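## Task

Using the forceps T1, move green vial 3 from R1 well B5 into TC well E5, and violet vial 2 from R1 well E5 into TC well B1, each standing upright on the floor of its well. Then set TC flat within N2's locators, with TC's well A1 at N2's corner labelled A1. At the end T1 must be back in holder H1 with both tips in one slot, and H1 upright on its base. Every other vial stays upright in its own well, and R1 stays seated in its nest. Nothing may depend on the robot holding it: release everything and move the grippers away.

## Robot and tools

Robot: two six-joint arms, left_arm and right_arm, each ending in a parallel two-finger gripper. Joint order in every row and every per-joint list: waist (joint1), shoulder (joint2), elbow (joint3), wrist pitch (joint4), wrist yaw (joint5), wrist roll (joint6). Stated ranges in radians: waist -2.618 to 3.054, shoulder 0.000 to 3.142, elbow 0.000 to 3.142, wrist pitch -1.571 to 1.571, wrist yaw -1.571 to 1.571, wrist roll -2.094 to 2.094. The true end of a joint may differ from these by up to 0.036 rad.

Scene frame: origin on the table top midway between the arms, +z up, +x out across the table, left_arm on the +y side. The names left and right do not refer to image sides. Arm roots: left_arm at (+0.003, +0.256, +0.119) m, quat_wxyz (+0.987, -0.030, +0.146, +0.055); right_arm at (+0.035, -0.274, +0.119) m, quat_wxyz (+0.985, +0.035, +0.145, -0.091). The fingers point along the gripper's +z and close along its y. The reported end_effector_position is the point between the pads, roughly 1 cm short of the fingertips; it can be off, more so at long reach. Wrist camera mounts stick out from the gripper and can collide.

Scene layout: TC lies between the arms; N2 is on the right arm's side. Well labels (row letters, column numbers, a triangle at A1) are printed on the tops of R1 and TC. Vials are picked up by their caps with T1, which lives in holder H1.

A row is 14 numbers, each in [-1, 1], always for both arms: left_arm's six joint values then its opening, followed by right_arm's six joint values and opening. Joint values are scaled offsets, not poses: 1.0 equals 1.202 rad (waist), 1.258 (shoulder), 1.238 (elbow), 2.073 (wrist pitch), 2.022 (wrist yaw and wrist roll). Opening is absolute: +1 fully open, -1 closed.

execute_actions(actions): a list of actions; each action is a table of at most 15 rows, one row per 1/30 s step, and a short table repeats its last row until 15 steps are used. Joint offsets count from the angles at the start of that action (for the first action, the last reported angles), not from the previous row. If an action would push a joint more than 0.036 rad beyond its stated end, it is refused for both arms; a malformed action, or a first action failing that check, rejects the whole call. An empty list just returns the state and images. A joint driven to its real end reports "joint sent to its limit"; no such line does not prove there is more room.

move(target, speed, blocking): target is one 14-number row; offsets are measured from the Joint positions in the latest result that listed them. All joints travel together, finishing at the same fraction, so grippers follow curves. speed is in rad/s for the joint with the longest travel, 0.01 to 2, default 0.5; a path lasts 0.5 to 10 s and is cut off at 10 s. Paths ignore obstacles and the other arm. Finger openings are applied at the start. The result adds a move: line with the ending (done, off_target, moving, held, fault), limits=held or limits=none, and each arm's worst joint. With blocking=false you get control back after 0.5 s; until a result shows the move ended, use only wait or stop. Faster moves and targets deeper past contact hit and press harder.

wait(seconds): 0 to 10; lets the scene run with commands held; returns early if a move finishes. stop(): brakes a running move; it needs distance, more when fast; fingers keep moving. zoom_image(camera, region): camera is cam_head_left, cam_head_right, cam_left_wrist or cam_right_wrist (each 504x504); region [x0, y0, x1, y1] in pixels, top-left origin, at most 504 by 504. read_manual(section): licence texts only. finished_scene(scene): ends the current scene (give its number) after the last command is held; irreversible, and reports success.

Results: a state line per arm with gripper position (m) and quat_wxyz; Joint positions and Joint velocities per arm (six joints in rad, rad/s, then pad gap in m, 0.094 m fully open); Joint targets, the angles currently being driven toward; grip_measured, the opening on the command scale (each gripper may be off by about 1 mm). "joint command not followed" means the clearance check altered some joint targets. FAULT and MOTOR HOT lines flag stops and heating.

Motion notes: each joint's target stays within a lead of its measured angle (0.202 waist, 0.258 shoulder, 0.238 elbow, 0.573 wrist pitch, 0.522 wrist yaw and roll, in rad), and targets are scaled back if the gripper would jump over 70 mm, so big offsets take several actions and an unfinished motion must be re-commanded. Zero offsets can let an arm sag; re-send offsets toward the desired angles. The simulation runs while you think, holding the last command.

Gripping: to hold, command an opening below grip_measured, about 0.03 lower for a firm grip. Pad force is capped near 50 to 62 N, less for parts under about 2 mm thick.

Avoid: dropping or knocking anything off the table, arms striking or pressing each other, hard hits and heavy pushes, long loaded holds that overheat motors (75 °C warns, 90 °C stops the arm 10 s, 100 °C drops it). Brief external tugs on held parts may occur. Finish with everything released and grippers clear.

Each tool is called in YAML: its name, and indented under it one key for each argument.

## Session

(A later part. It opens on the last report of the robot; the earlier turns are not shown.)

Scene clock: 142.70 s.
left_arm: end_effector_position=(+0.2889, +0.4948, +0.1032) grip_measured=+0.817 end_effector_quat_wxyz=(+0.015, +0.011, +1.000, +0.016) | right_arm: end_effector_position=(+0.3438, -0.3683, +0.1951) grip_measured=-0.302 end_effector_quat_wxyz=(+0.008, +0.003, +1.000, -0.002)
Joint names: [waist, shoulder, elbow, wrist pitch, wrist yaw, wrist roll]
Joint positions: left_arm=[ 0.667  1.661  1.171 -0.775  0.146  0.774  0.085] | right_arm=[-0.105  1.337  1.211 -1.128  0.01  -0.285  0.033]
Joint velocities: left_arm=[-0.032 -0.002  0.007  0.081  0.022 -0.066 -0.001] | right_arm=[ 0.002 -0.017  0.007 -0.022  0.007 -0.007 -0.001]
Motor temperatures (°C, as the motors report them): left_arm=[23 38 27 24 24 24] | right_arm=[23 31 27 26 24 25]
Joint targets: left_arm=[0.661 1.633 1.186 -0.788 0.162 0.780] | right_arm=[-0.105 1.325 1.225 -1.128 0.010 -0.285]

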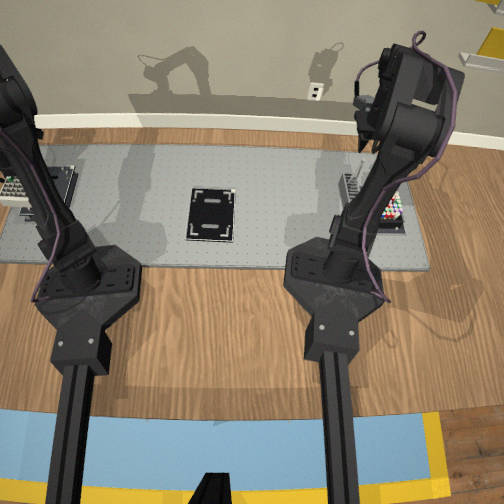

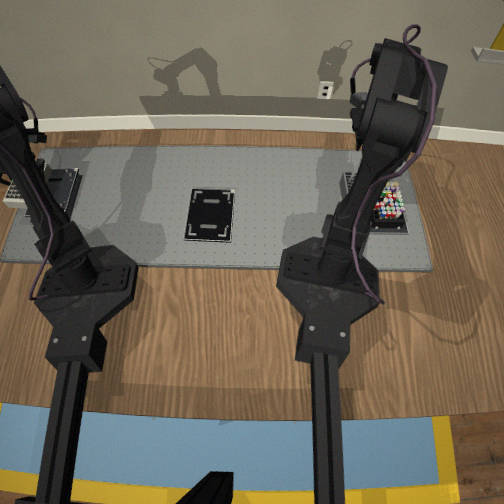

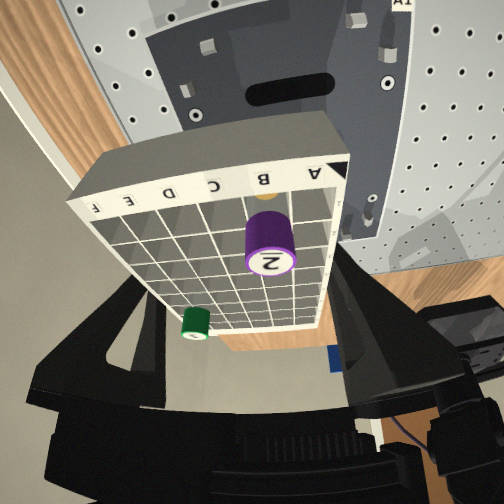

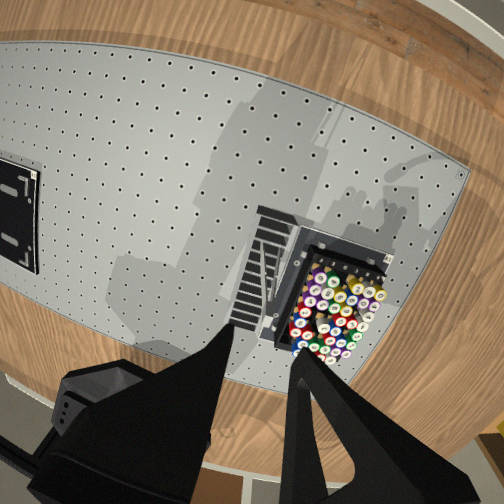

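execute_actions:
  actions:
    - [[-0.022,0.0207,-0.0242,0.0126,-0.0038,-0.0226,0.78,0,-0.0095,0.0113,0,0,0,-0.3],[-0.034,0.0207,-0.0242,0.0159,-0.0066,-0.0343,0.78,0,-0.0095,0.0113,0,0,0,-0.3],[-0.0471,0.0207,-0.0242,0.019,-0.0093,-0.0455,0.78,0,-0.0095,0.0113,0,0,0,-0.3],[-0.0588,0.0231,-0.0242,0.0214,-0.0114,-0.0541,0.78,0,-0.0095,0.0113,0,0,0,-0.3],[-0.0696,0.0261,-0.0251,0.0233,-0.0131,-0.0609,0.78,0,-0.0095,0.0113,0,0,0,-0.3],[-0.0804,0.0291,-0.0272,0.0252,-0.0147,-0.0678,0.78,0,-0.0095,0.0113,0,0,0,-0.3],[-0.0911,0.032,-0.0293,0.0271,-0.0164,-0.0747,0.78,0,-0.0095,0.0113,0,0,0,-0.3],[-0.1019,0.035,-0.0313,0.029,-0.0181,-0.0816,0.78,0,-0.0095,0.0113,0,0,0,-0.3],[-0.1126,0.038,-0.0334,0.0309,-0.0197,-0.0885,0.78,0,-0.0095,0.0113,0,0,0,-0.3],[-0.1219,0.0405,-0.0352,0.0322,-0.0209,-0.0934,0.78,0,-0.0095,0.0113,0,0,0,-0.3],[-0.1263,0.0417,-0.0361,0.0324,-0.0211,-0.094,0.78,0,-0.0095,0.0113,0,0,0,-0.3],[-0.1263,0.0417,-0.0361,0.0317,-0.0205,-0.0914,0.78,0,-0.0095,0.0113,0,0,0,-0.3],[-0.1263,0.0417,-0.0361,0.0306,-0.0195,-0.0875,0.78,0,-0.0095,0.0113,0,0,0,-0.3],[-0.1263,0.0417,-0.0361,0.0301,-0.0191,-0.0859,0.78,0,-0.0095,0.0113,0,0,0,-0.3],[-0.1263,0.0417,-0.0361,0.0284,-0.0176,-0.0795,0.78,0,-0.0095,0.0113,0,0,0,-0.3]]

Scene clock: 144.67 s.
left_arm: end_effector_position=(+0.3111, +0.4529, +0.0774) grip_measured=+0.817 end_effector_quat_wxyz=(+0.001, +0.004, +1.000, -0.003) | right_arm: end_effector_position=(+0.3438, -0.3683, +0.1951) grip_measured=-0.302 end_effector_quat_wxyz=(+0.008, +0.003, +1.000, -0.002)
Joint names: [waist, shoulder, elbow, wrist pitch, wrist yaw, wrist roll]
Joint positions: left_arm=[ 0.514  1.702  1.139 -0.728  0.113  0.618  0.085] | right_arm=[-0.105  1.337  1.211 -1.128  0.01  -0.285  0.033]
Joint velocities: left_arm=[-0.027 -0.002 -0.022 -0.066  0.037 -0.066  0.001] | right_arm=[-0.012  0.007  0.007 -0.022 -0.007  0.022  0.   ]
Motor temperatures (°C, as the motors report them): left_arm=[23 39 27 24 24 24] | right_arm=[23 31 27 26 24 25]
Joint targets: left_arm=[0.515 1.713 1.126 -0.716 0.110 0.613] | right_arm=[-0.105 1.325 1.225 -1.128 0.010 -0.285]

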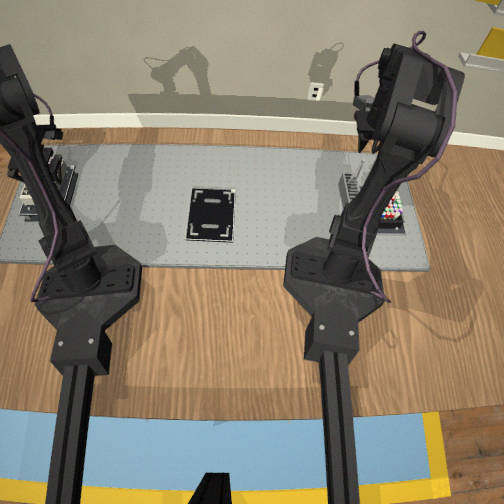

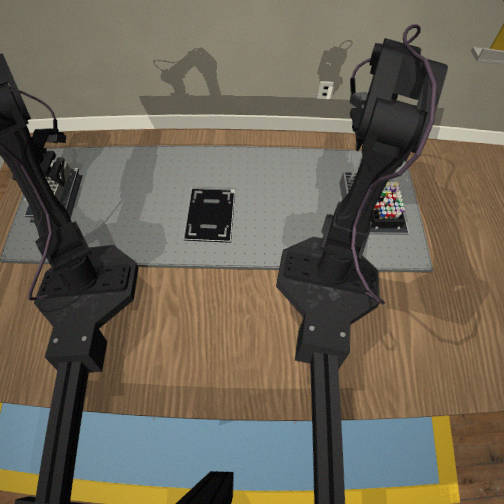

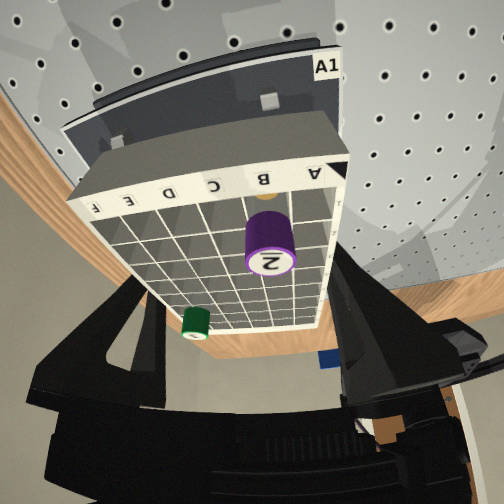

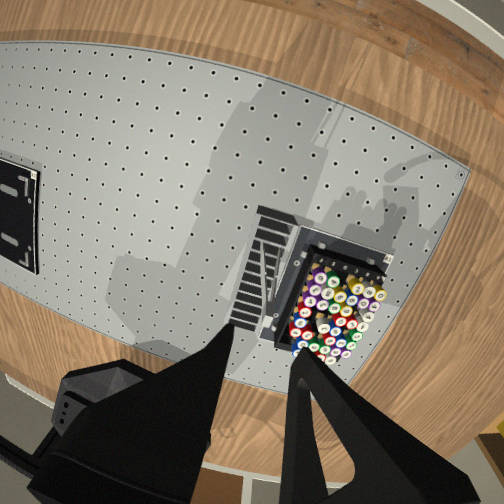

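execute_actions:
  actions: []

zoom_image:
  camera: "cam_left_wrist"
  region: [40, 20, 380, 220]

zoom_image:
  camera: "cam_head_left"
  region: [0, 130, 110, 240]

zoom_image:
  camera: "cam_head_right"
  region: [0, 130, 110, 240]

Scene clock: 144.77 s.
left_arm: end_effector_position=(+0.3108, +0.4533, +0.0773) grip_measured=+0.817 end_effector_quat_wxyz=(+0.001, +0.004, +1.000, -0.002) | right_arm: end_effector_position=(+0.3438, -0.3683, +0.1951) grip_measured=-0.302 end_effector_quat_wxyz=(+0.008, +0.003, +1.000, -0.002)
Joint names: [waist, shoulder, elbow, wrist pitch, wrist yaw, wrist roll]
Joint positions: left_arm=[ 0.514  1.702  1.139 -0.728  0.111  0.618  0.085] | right_arm=[-0.105  1.337  1.211 -1.128  0.01  -0.285  0.033]
Joint velocities: left_arm=[ 0.012 -0.022 -0.007 -0.022 -0.037  0.037 -0.   ] | right_arm=[-0.002 -0.002 -0.007 -0.051  0.066  0.007  0.001]
Motor temperatures (°C, as the motors report them): left_arm=[23 39 27 24 24 24] | right_arm=[23 31 27 26 24 25]
Joint targets: left_arm=[0.515 1.713 1.126 -0.716 0.110 0.613] | right_arm=[-0.105 1.325 1.225 -1.128 0.010 -0.285]

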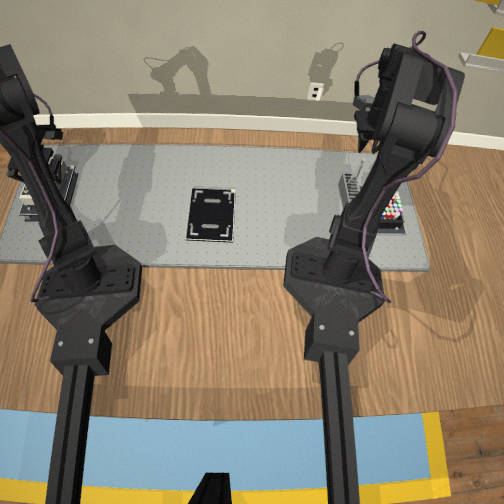

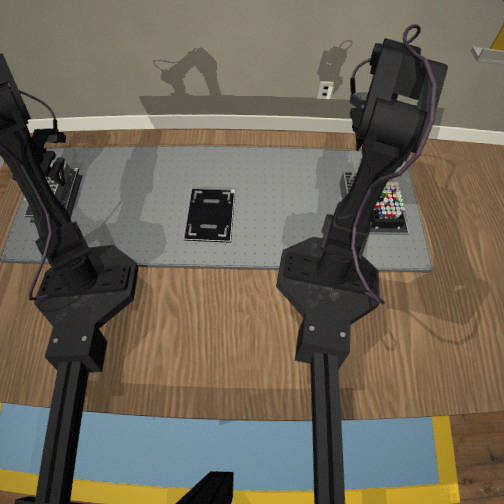

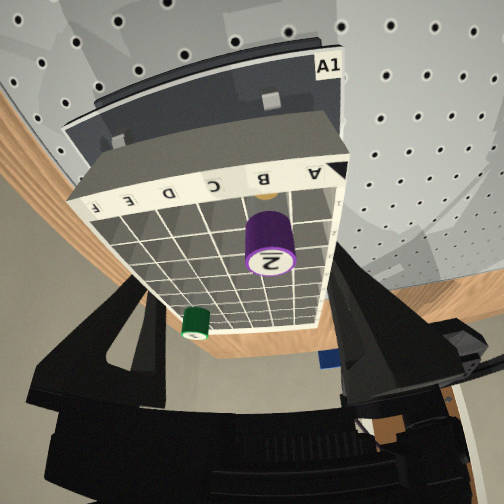

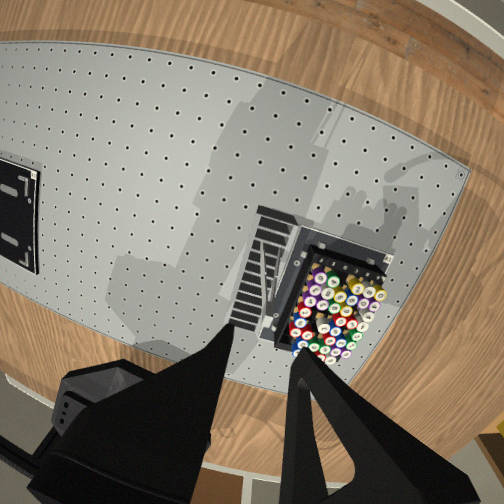

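Region (40, 20, 380, 220) of cam_left_wrist's 504x504 image, scaled by 1.482, with more detail than that image has; it fills the top 296 rows of this view, and the rest is white.

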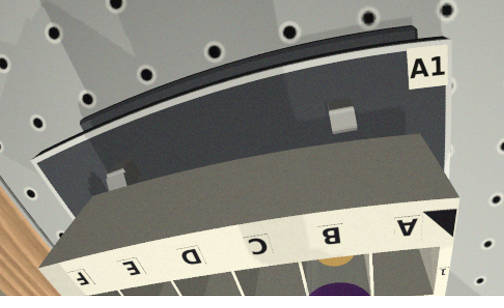

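Region (0, 130, 110, 240) of cam_head_left's 504x504 image, scaled by 4.582, with more detail than that image has.

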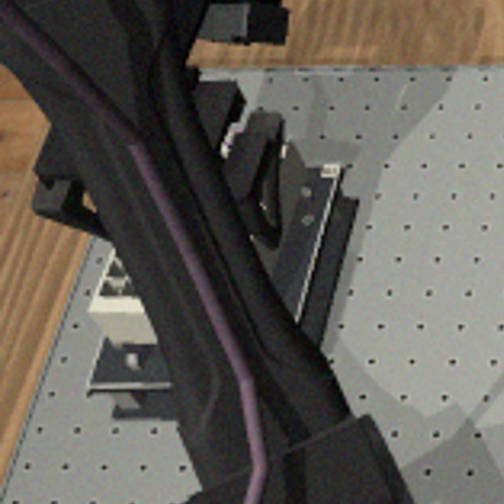

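Region (0, 130, 110, 240) of cam_head_right's 504x504 image, scaled by 4.582, with more detail than that image has.

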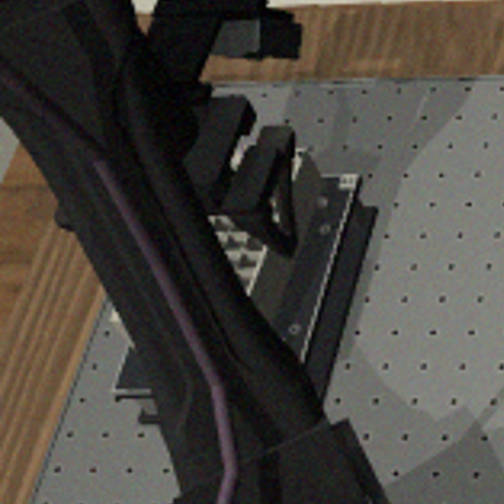

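execute_actions:
  actions:
    - [[0.0146,0.0207,-0.004,0.0135,-0.002,-0.0093,0.78,0,-0.0095,0.0113,0,0,0,-0.3],[0.0146,0.0207,-0.004,0.0135,-0.002,-0.0131,0.78,0,-0.0095,0.0113,0,0,0,-0.3],[0.0146,0.0167,-0.004,0.0135,-0.002,-0.0167,0.78,0,-0.0095,0.0113,0,0,0,-0.3],[0.0146,0.0167,-0.004,0.0135,-0.002,-0.0195,0.78,0,-0.0095,0.0113,0,0,0,-0.3],[0.0146,0.0167,-0.004,0.0101,-0.002,-0.0217,0.78,0,-0.0095,0.0113,0,0,0,-0.3],[0.0146,0.0167,-0.004,0.0101,-0.002,-0.0239,0.78,0,-0.0095,0.0113,0,0,0,-0.3],[0.0146,0.0167,-0.004,0.0101,-0.002,-0.0262,0.78,0,-0.0095,0.0113,0,0,0,-0.3],[0.0146,0.0167,-0.004,0.0101,-0.002,-0.0284,0.78,0,-0.0095,0.0113,0,0,0,-0.3],[0.0146,0.0167,-0.004,0.0101,-0.002,-0.0306,0.78,0,-0.0095,0.0113,0,0,0,-0.3],[0.0146,0.0167,-0.004,0.0101,-0.002,-0.0322,0.78,0,-0.0095,0.0113,0,0,0,-0.3],[0.0146,0.0167,-0.004,0.0101,-0.002,-0.0324,0.78,0,-0.0095,0.0113,0,0,0,-0.3],[0.0146,0.0167,-0.004,0.0101,-0.002,-0.0316,0.78,0,-0.0095,0.0113,0,0,0,-0.3],[0.0146,0.0167,-0.004,0.0101,-0.002,-0.0303,0.78,0,-0.0095,0.0113,0,0,0,-0.3],[0.0146,0.0167,-0.004,0.0101,-0.002,-0.0298,0.78,0,-0.0095,0.0113,0,0,0,-0.3],[0.0146,0.0167,-0.004,0.0101,-0.002,-0.0277,0.78,0,-0.0095,0.0113,0,0,0,-0.3]]

zoom_image:
  camera: "cam_left_wrist"
  region: [40, 20, 380, 220]

zoom_image:
  camera: "cam_left_wrist"
  region: [60, 100, 180, 220]

zoom_image:
  camera: "cam_left_wrist"
  region: [260, 50, 380, 170]

Scene clock: 147.30 s.
left_arm: end_effector_position=(+0.3094, +0.4573, +0.0746) grip_measured=+0.817 end_effector_quat_wxyz=(-0.001, -0.026, +1.000, +0.002) | right_arm: end_effector_position=(+0.3438, -0.3683, +0.1951) grip_measured=-0.302 end_effector_quat_wxyz=(+0.008, +0.003, +1.000, -0.002)
Joint names: [waist, shoulder, elbow, wrist pitch, wrist yaw, wrist roll]
Joint positions: left_arm=[ 0.522  1.712  1.139 -0.718  0.105  0.567  0.085] | right_arm=[-0.105  1.337  1.211 -1.128  0.01  -0.285  0.033]
Joint velocities: left_arm=[-0.007 -0.022  0.002  0.007 -0.051  0.007 -0.   ] | right_arm=[ 0.007 -0.002  0.012  0.022  0.125  0.007 -0.   ]
Motor temperatures (°C, as the motors report them): left_arm=[23 39 27 24 24 24] | right_arm=[23 31 28 26 24 25]
Joint targets: left_arm=[0.531 1.724 1.134 -0.707 0.107 0.562] | right_arm=[-0.105 1.325 1.225 -1.128 0.010 -0.285]

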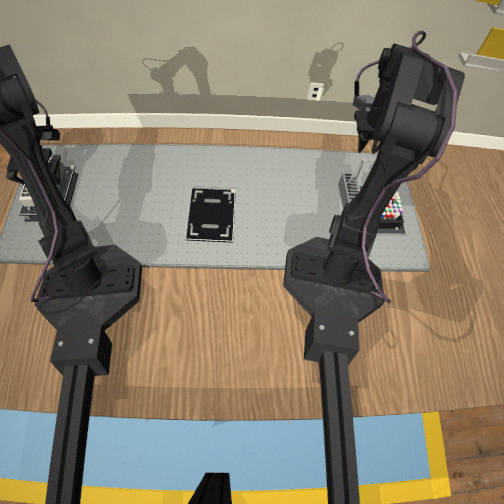

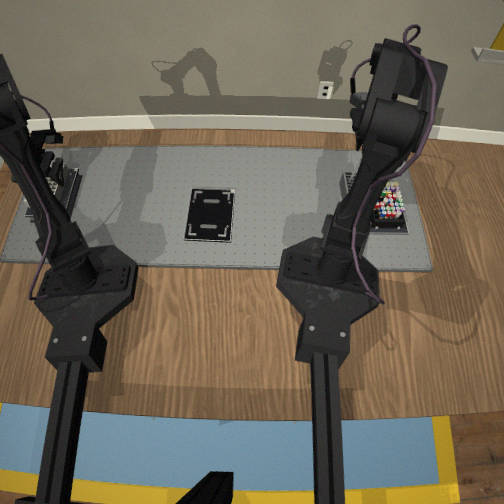

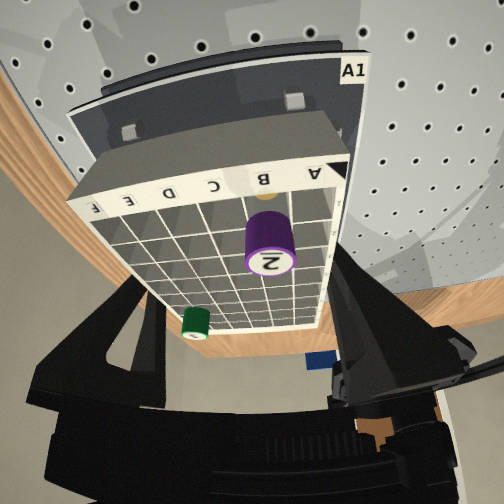

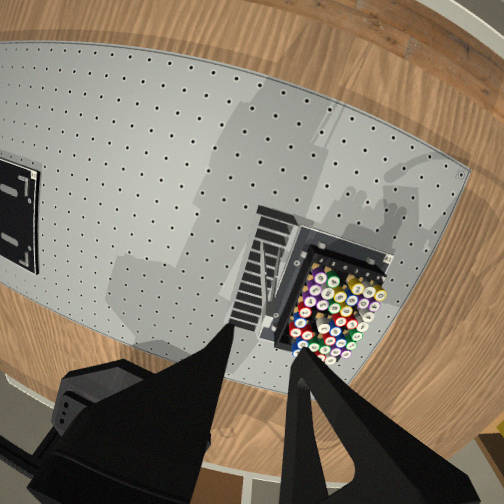

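Region (40, 20, 380, 220) of cam_left_wrist's 504x504 image, scaled by 1.482, with more detail than that image has; it fills the top 296 rows of this view, and the rest is white.

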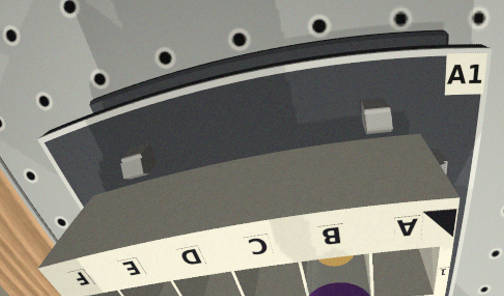

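Region (60, 100, 180, 220) of cam_left_wrist's 504x504 image, scaled by 4.200, with more detail than that image has.

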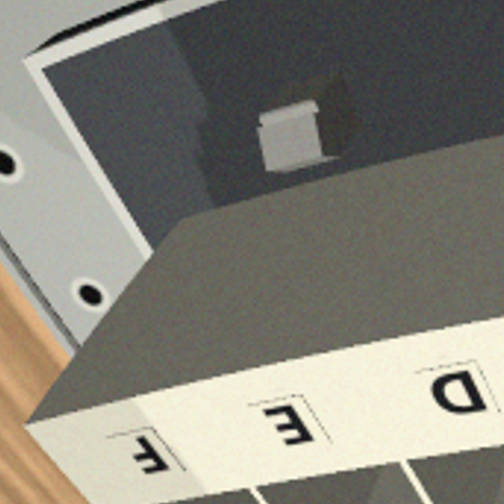

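Region (260, 50, 380, 170) of cam_left_wrist's 504x504 image, scaled by 4.200, with more detail than that image has.

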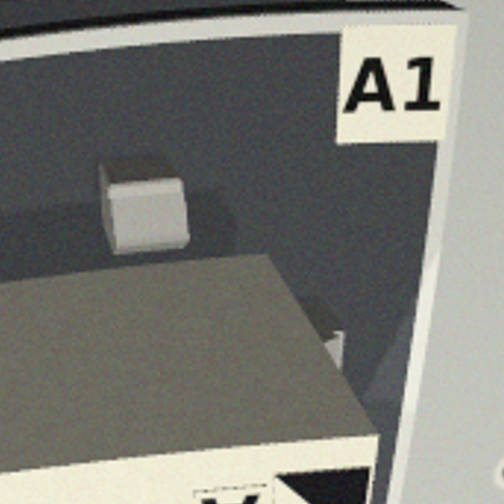

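zoom_image:
  camera: "cam_head_left"
  region: [10, 180, 60, 230]

zoom_image:
  camera: "cam_head_right"
  region: [40, 155, 90, 225]

zoom_image:
  camera: "cam_left_wrist"
  region: [290, 110, 390, 290]

Region (10, 180, 60, 230) of cam_head_left's 504x504 image, scaled by 10.080, with more detail than that image has.

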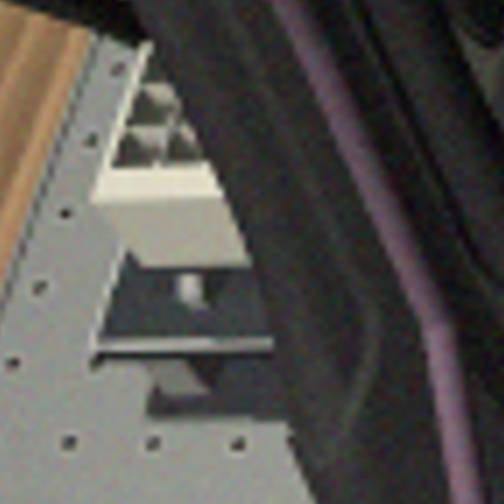

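Region (40, 155, 90, 225) of cam_head_right's 504x504 image, scaled by 7.200, with more detail than that image has; it fills the left 360 columns of this view, and the rest is white.

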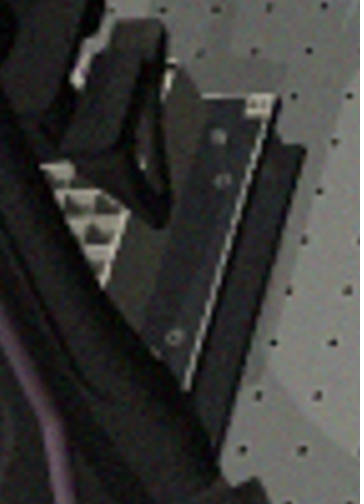

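Region (290, 110, 390, 290) of cam_left_wrist's 504x504 image, scaled by 2.800, with more detail than that image has.

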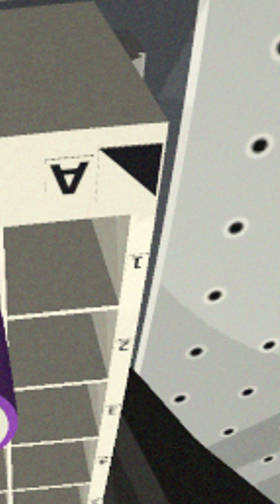

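execute_actions:
  actions:
    - [[0.003,0.008,-0.004,0.003,0.0138,0.0099,0.78,0,-0.0095,0.0113,0,0,0,-0.3],[0.003,0.008,-0.004,0.003,0.0138,0.0099,0.78,0,-0.0095,0.0113,0,0,0,-0.3],[0.003,0.008,-0.004,0.003,0.0138,0.0099,0.78,0,-0.0095,0.0113,0,0,0,-0.3],[0.003,0.008,-0.004,0.003,0.0138,0.0099,0.78,0,-0.0095,0.0113,0,0,0,-0.3],[0.003,0.008,-0.004,0.003,0.0104,0.0069,0.78,0,-0.0095,0.0113,0,0,0,-0.3],[0.003,0.008,-0.004,0.003,0.0104,0.0069,0.78,0,-0.0095,0.0113,0,0,0,-0.3],[0.003,0.0195,-0.004,0.003,0.0104,0.0069,0.78,0,-0.0095,0.0113,0,0,0,-0.3],[0.003,0.017,-0.004,0.003,0.0104,0.0069,0.78,0,-0.0095,0.0113,0,0,0,-0.3],[0.003,0.014,-0.004,0.003,0.0104,0.0069,0.78,0,-0.0095,0.0113,0,0,0,-0.3]]

zoom_image:
  camera: "cam_left_wrist"
  region: [60, 100, 180, 220]

zoom_image:
  camera: "cam_left_wrist"
  region: [260, 50, 380, 170]

zoom_image:
  camera: "cam_head_left"
  region: [10, 180, 60, 230]

Scene clock: 153.57 s.
left_arm: end_effector_position=(+0.3094, +0.4559, +0.0728) grip_measured=+0.817 end_effector_quat_wxyz=(-0.001, -0.022, +1.000, -0.003) | right_arm: end_effector_position=(+0.3438, -0.3683, +0.1951) grip_measured=-0.302 end_effector_quat_wxyz=(+0.008, +0.003, +1.000, -0.002)
Joint names: [waist, shoulder, elbow, wrist pitch, wrist yaw, wrist roll]
Joint positions: left_arm=[ 0.522  1.718  1.139 -0.718  0.113  0.575  0.085] | right_arm=[-0.105  1.337  1.211 -1.128  0.01  -0.285  0.033]
Joint velocities: left_arm=[-0.017 -0.007  0.007 -0.022  0.022  0.037  0.   ] | right_arm=[-0.007 -0.002  0.042  0.022 -0.022  0.037  0.001]
Motor temperatures (°C, as the motors report them): left_arm=[23 39 27 24 24 24] | right_arm=[23 31 28 26 24 25]
Joint targets: left_arm=[0.526 1.729 1.134 -0.712 0.126 0.581] | right_arm=[-0.105 1.325 1.225 -1.128 0.010 -0.285]

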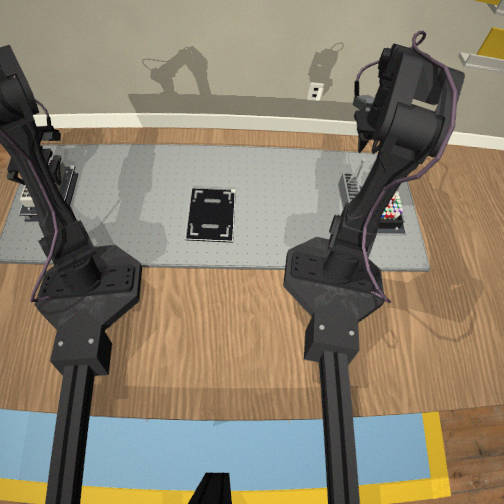

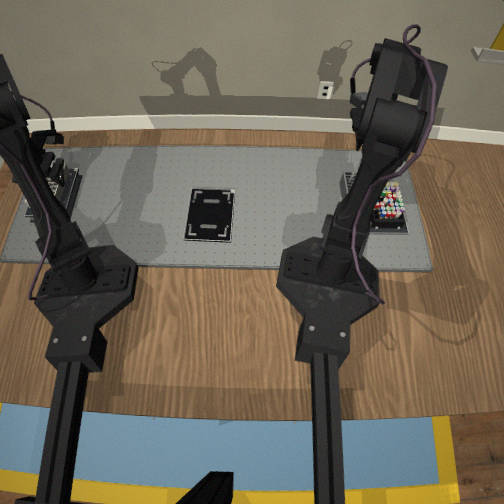

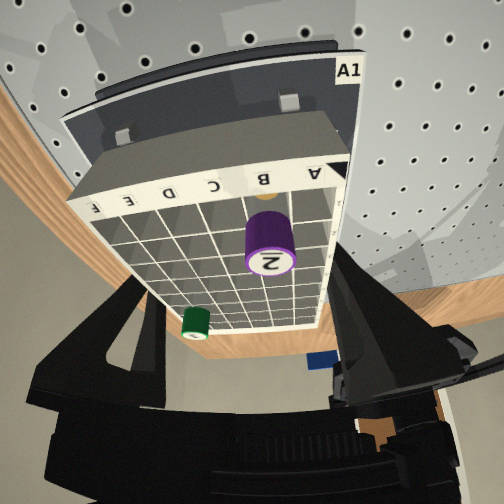

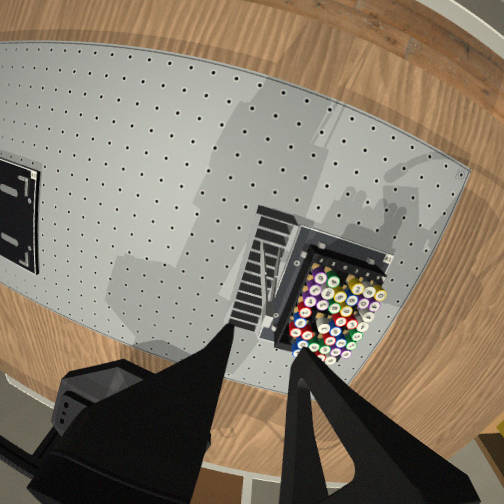

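Region (60, 100, 180, 220) of cam_left_wrist's 504x504 image, scaled by 4.200, with more detail than that image has.

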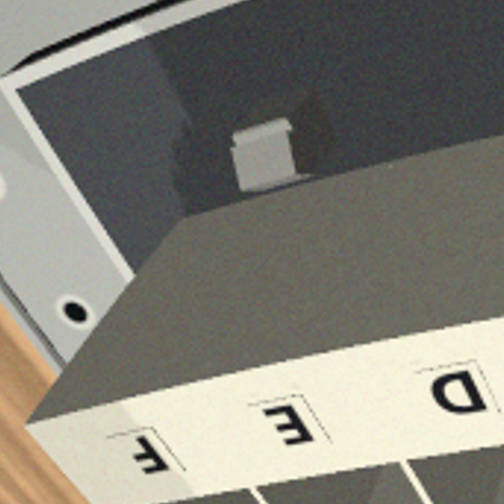

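Region (260, 50, 380, 170) of cam_left_wrist's 504x504 image, scaled by 4.200, with more detail than that image has.

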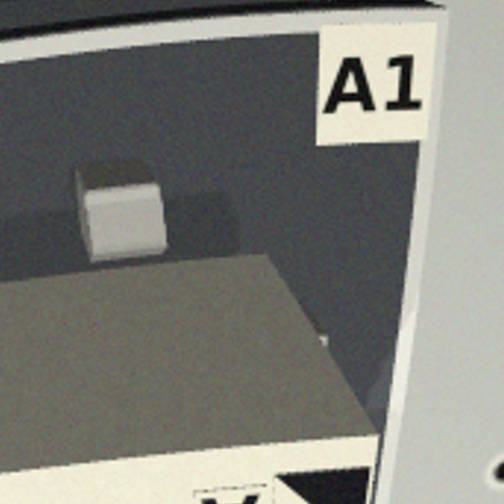

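Region (10, 180, 60, 230) of cam_head_left's 504x504 image, scaled by 10.080, with more detail than that image has.

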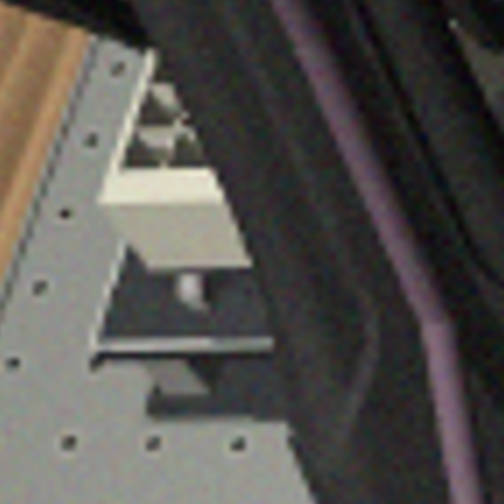

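execute_actions:
  actions: []

Scene clock: 154.00 s.
left_arm: end_effector_position=(+0.3094, +0.4559, +0.0728) grip_measured=+0.817 end_effector_quat_wxyz=(-0.001, -0.022, +1.000, -0.003) | right_arm: end_effector_position=(+0.3438, -0.3683, +0.1951) grip_measured=-0.302 end_effector_quat_wxyz=(+0.008, +0.003, +1.000, -0.002)
Joint names: [waist, shoulder, elbow, wrist pitch, wrist yaw, wrist roll]
Joint positions: left_arm=[ 0.522  1.718  1.139 -0.718  0.113  0.575  0.085] | right_arm=[-0.105  1.337  1.211 -1.128  0.01  -0.285  0.033]
Joint velocities: left_arm=[-0.007  0.002 -0.017 -0.022  0.007 -0.022  0.   ] | right_arm=[ 0.007  0.002 -0.012  0.037 -0.139  0.007 -0.001]
Motor temperatures (°C, as the motors report them): left_arm=[23 39 27 24 24 24] | right_arm=[23 31 28 26 24 25]
Joint targets: left_arm=[0.526 1.729 1.134 -0.712 0.126 0.581] | right_arm=[-0.105 1.325 1.225 -1.128 0.010 -0.285]

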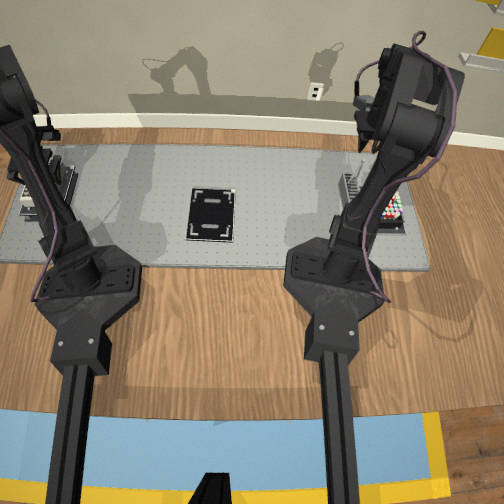

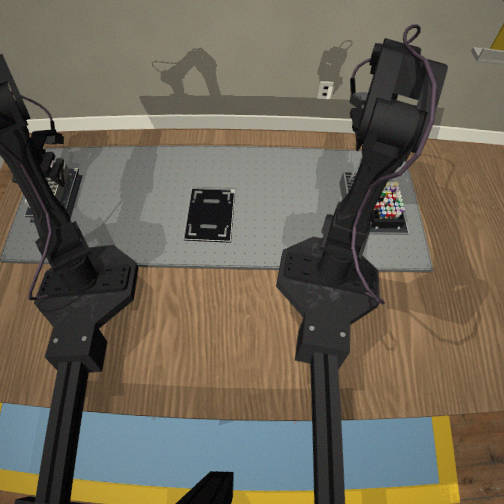

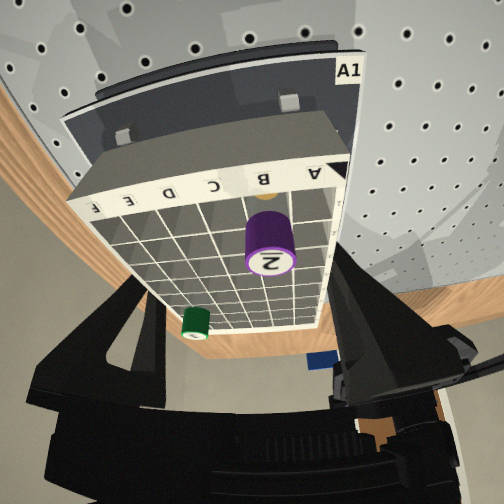

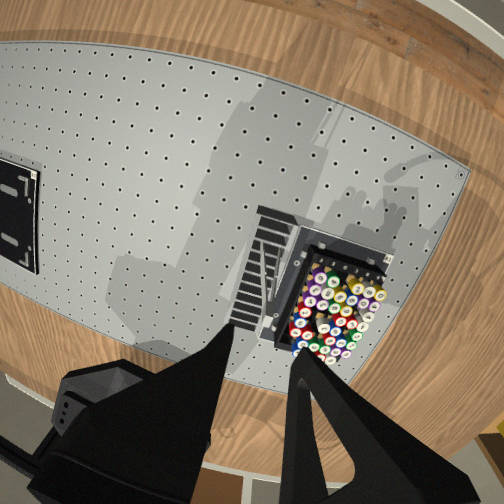

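execute_actions:
  actions:
    - [[0.003,0.0199,-0.0242,0.0076,0.004,0.0015,0.78,0,-0.0095,0.0113,0,0,0,-0.3],[0.003,0.0190,-0.0230,0.0087,0.004,0.0015,0.78,0,-0.0095,0.0113,0,0,0,-0.3],[0.003,0.0110,-0.0139,0.0098,0.004,0.0015,0.78,0,-0.0095,0.0113,0,0,0,-0.3],[0.003,0.0116,-0.0144,0.0106,0.004,0.0015,0.78,0,-0.0095,0.0113,0,0,0,-0.3],[0.003,0.0122,-0.0149,0.0113,0.004,0.0015,0.78,0,-0.0095,0.0113,0,0,0,-0.3],[0.003,0.0128,-0.0154,0.0119,0.004,0.0015,0.78,0,-0.0095,0.0113,0,0,0,-0.3],[0.003,0.0134,-0.0159,0.0126,0.004,0.0015,0.78,0,-0.0095,0.0113,0,0,0,-0.3],[0.003,0.0139,-0.0164,0.0132,0.004,0.0015,0.78,0,-0.0095,0.0113,0,0,0,-0.3],[0.003,0.0145,-0.0168,0.0139,0.004,0.0015,0.78,0,-0.0095,0.0113,0,0,0,-0.3],[0.003,0.0150,-0.0173,0.0143,0.004,0.0015,0.78,0,-0.0095,0.0113,0,0,0,-0.3],[0.003,0.0153,-0.0174,0.0144,0.004,0.0015,0.78,0,-0.0095,0.0113,0,0,0,-0.3],[0.003,0.0153,-0.0174,0.0142,0.004,0.0015,0.78,0,-0.0095,0.0113,0,0,0,-0.3],[0.003,0.0153,-0.0174,0.0138,0.004,0.0015,0.78,0,-0.0095,0.0113,0,0,0,-0.3],[0.003,0.0153,-0.0174,0.0136,0.004,0.0015,0.78,0,-0.0095,0.0113,0,0,0,-0.3],[0.003,0.0153,-0.0174,0.0130,0.004,0.0015,0.78,0,-0.0095,0.0113,0,0,0,-0.3]]

Scene clock: 155.67 s.
left_arm: end_effector_position=(+0.3092, +0.4560, +0.0706) grip_measured=+0.817 end_effector_quat_wxyz=(-0.000, -0.021, +1.000, -0.003) | right_arm: end_effector_position=(+0.3438, -0.3683, +0.1951) grip_measured=-0.302 end_effector_quat_wxyz=(+0.008, +0.003, +1.000, -0.002)
Joint names: [waist, shoulder, elbow, wrist pitch, wrist yaw, wrist roll]
Joint positions: left_arm=[ 0.522  1.721  1.134 -0.707  0.113  0.576  0.085] | right_arm=[-0.105  1.337  1.211 -1.128  0.01  -0.285  0.033]
Joint velocities: left_arm=[-0.002 -0.007 -0.027  0.051 -0.095 -0.007  0.001] | right_arm=[ 0.017 -0.002 -0.012 -0.022  0.037 -0.007 -0.001]
Motor temperatures (°C, as the motors report them): left_arm=[23 39 27 24 24 24] | right_arm=[23 31 28 26 24 25]
Joint targets: left_arm=[0.526 1.737 1.118 -0.691 0.121 0.578] | right_arm=[-0.105 1.325 1.225 -1.128 0.010 -0.285]

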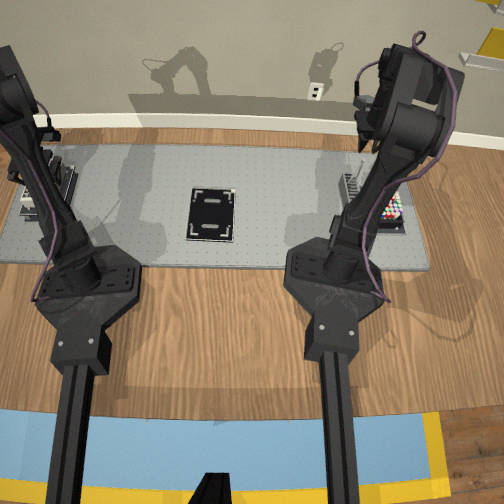

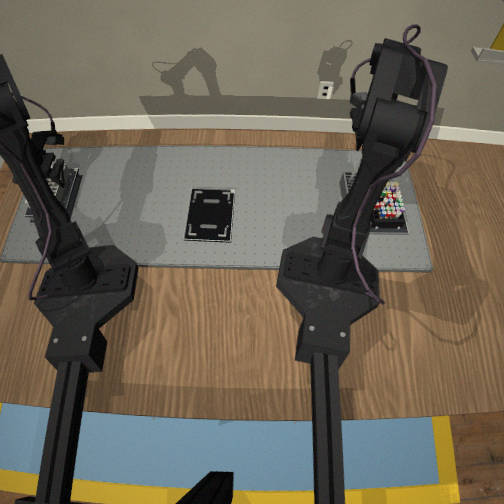

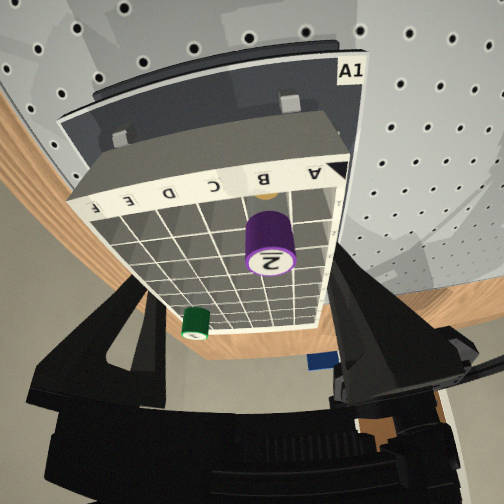

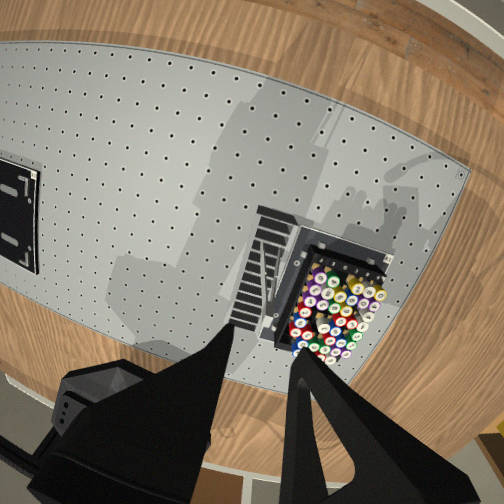

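execute_actions:
  actions: []

zoom_image:
  camera: "cam_left_wrist"
  region: [60, 100, 180, 220]

zoom_image:
  camera: "cam_left_wrist"
  region: [260, 50, 380, 170]

zoom_image:
  camera: "cam_head_left"
  region: [0, 150, 90, 240]

Scene clock: 155.80 s.
left_arm: end_effector_position=(+0.3092, +0.4560, +0.0706) grip_measured=+0.817 end_effector_quat_wxyz=(-0.000, -0.021, +1.000, -0.003) | right_arm: end_effector_position=(+0.3438, -0.3683, +0.1951) grip_measured=-0.302 end_effector_quat_wxyz=(+0.008, +0.003, +1.000, -0.002)
Joint names: [waist, shoulder, elbow, wrist pitch, wrist yaw, wrist roll]
Joint positions: left_arm=[ 0.522  1.721  1.134 -0.707  0.113  0.576  0.085] | right_arm=[-0.105  1.337  1.211 -1.128  0.01  -0.285  0.033]
Joint velocities: left_arm=[ 0.022 -0.017 -0.017  0.022 -0.037  0.037 -0.001] | right_arm=[-0.007  0.002 -0.002 -0.022 -0.037 -0.022 -0.   ]
Motor temperatures (°C, as the motors report them): left_arm=[23 39 27 24 24 24] | right_arm=[23 31 28 26 24 25]
Joint targets: left_arm=[0.526 1.737 1.118 -0.691 0.121 0.578] | right_arm=[-0.105 1.325 1.225 -1.128 0.010 -0.285]

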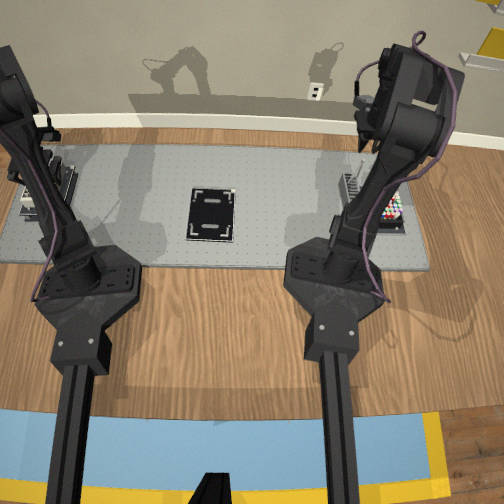

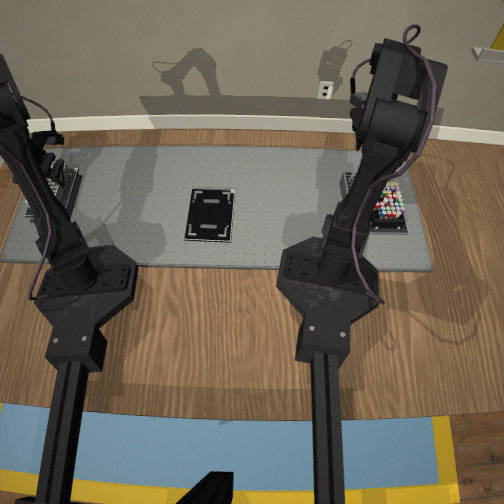

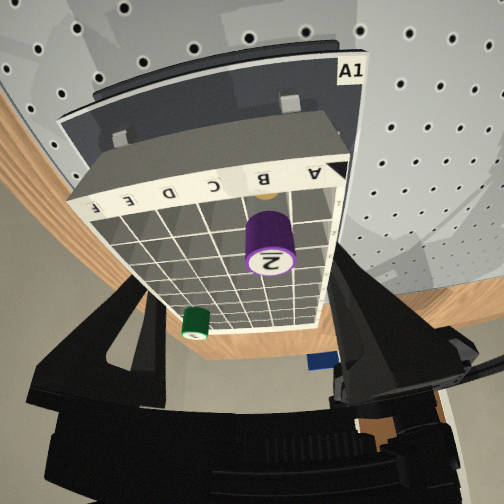

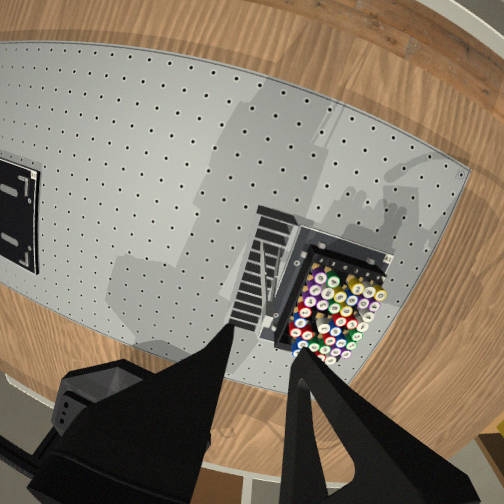

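Region (60, 100, 180, 220) of cam_left_wrist's 504x504 image, scaled by 4.200, with more detail than that image has.

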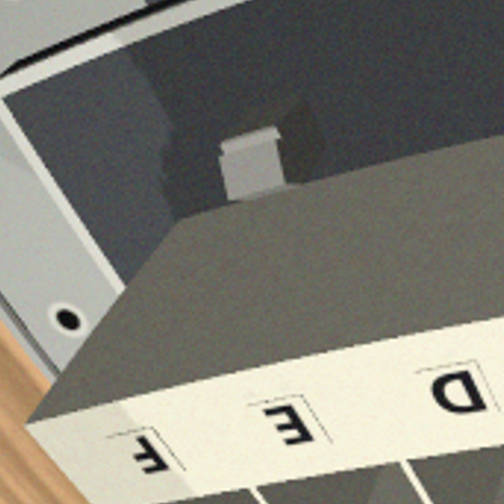

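Region (260, 50, 380, 170) of cam_left_wrist's 504x504 image, scaled by 4.200, with more detail than that image has.

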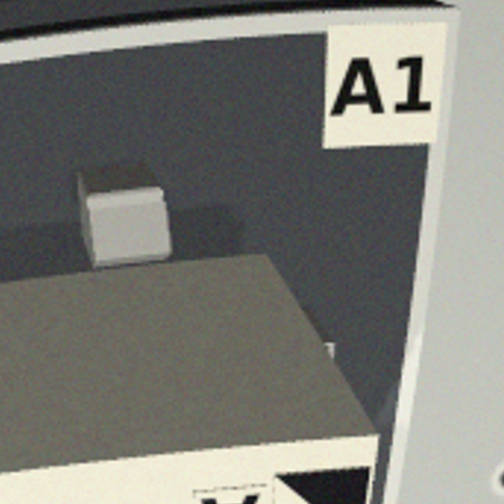

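Region (0, 150, 90, 240) of cam_head_left's 504x504 image, scaled by 5.600, with more detail than that image has.

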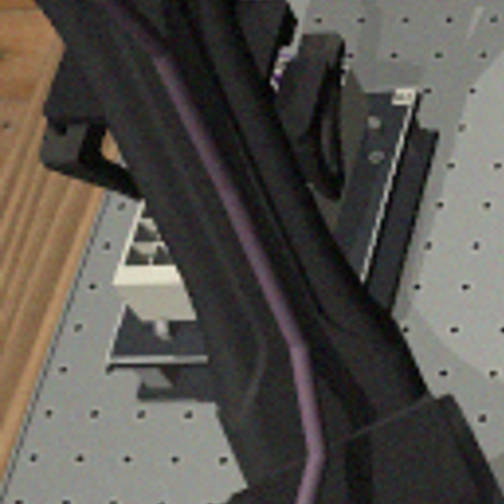

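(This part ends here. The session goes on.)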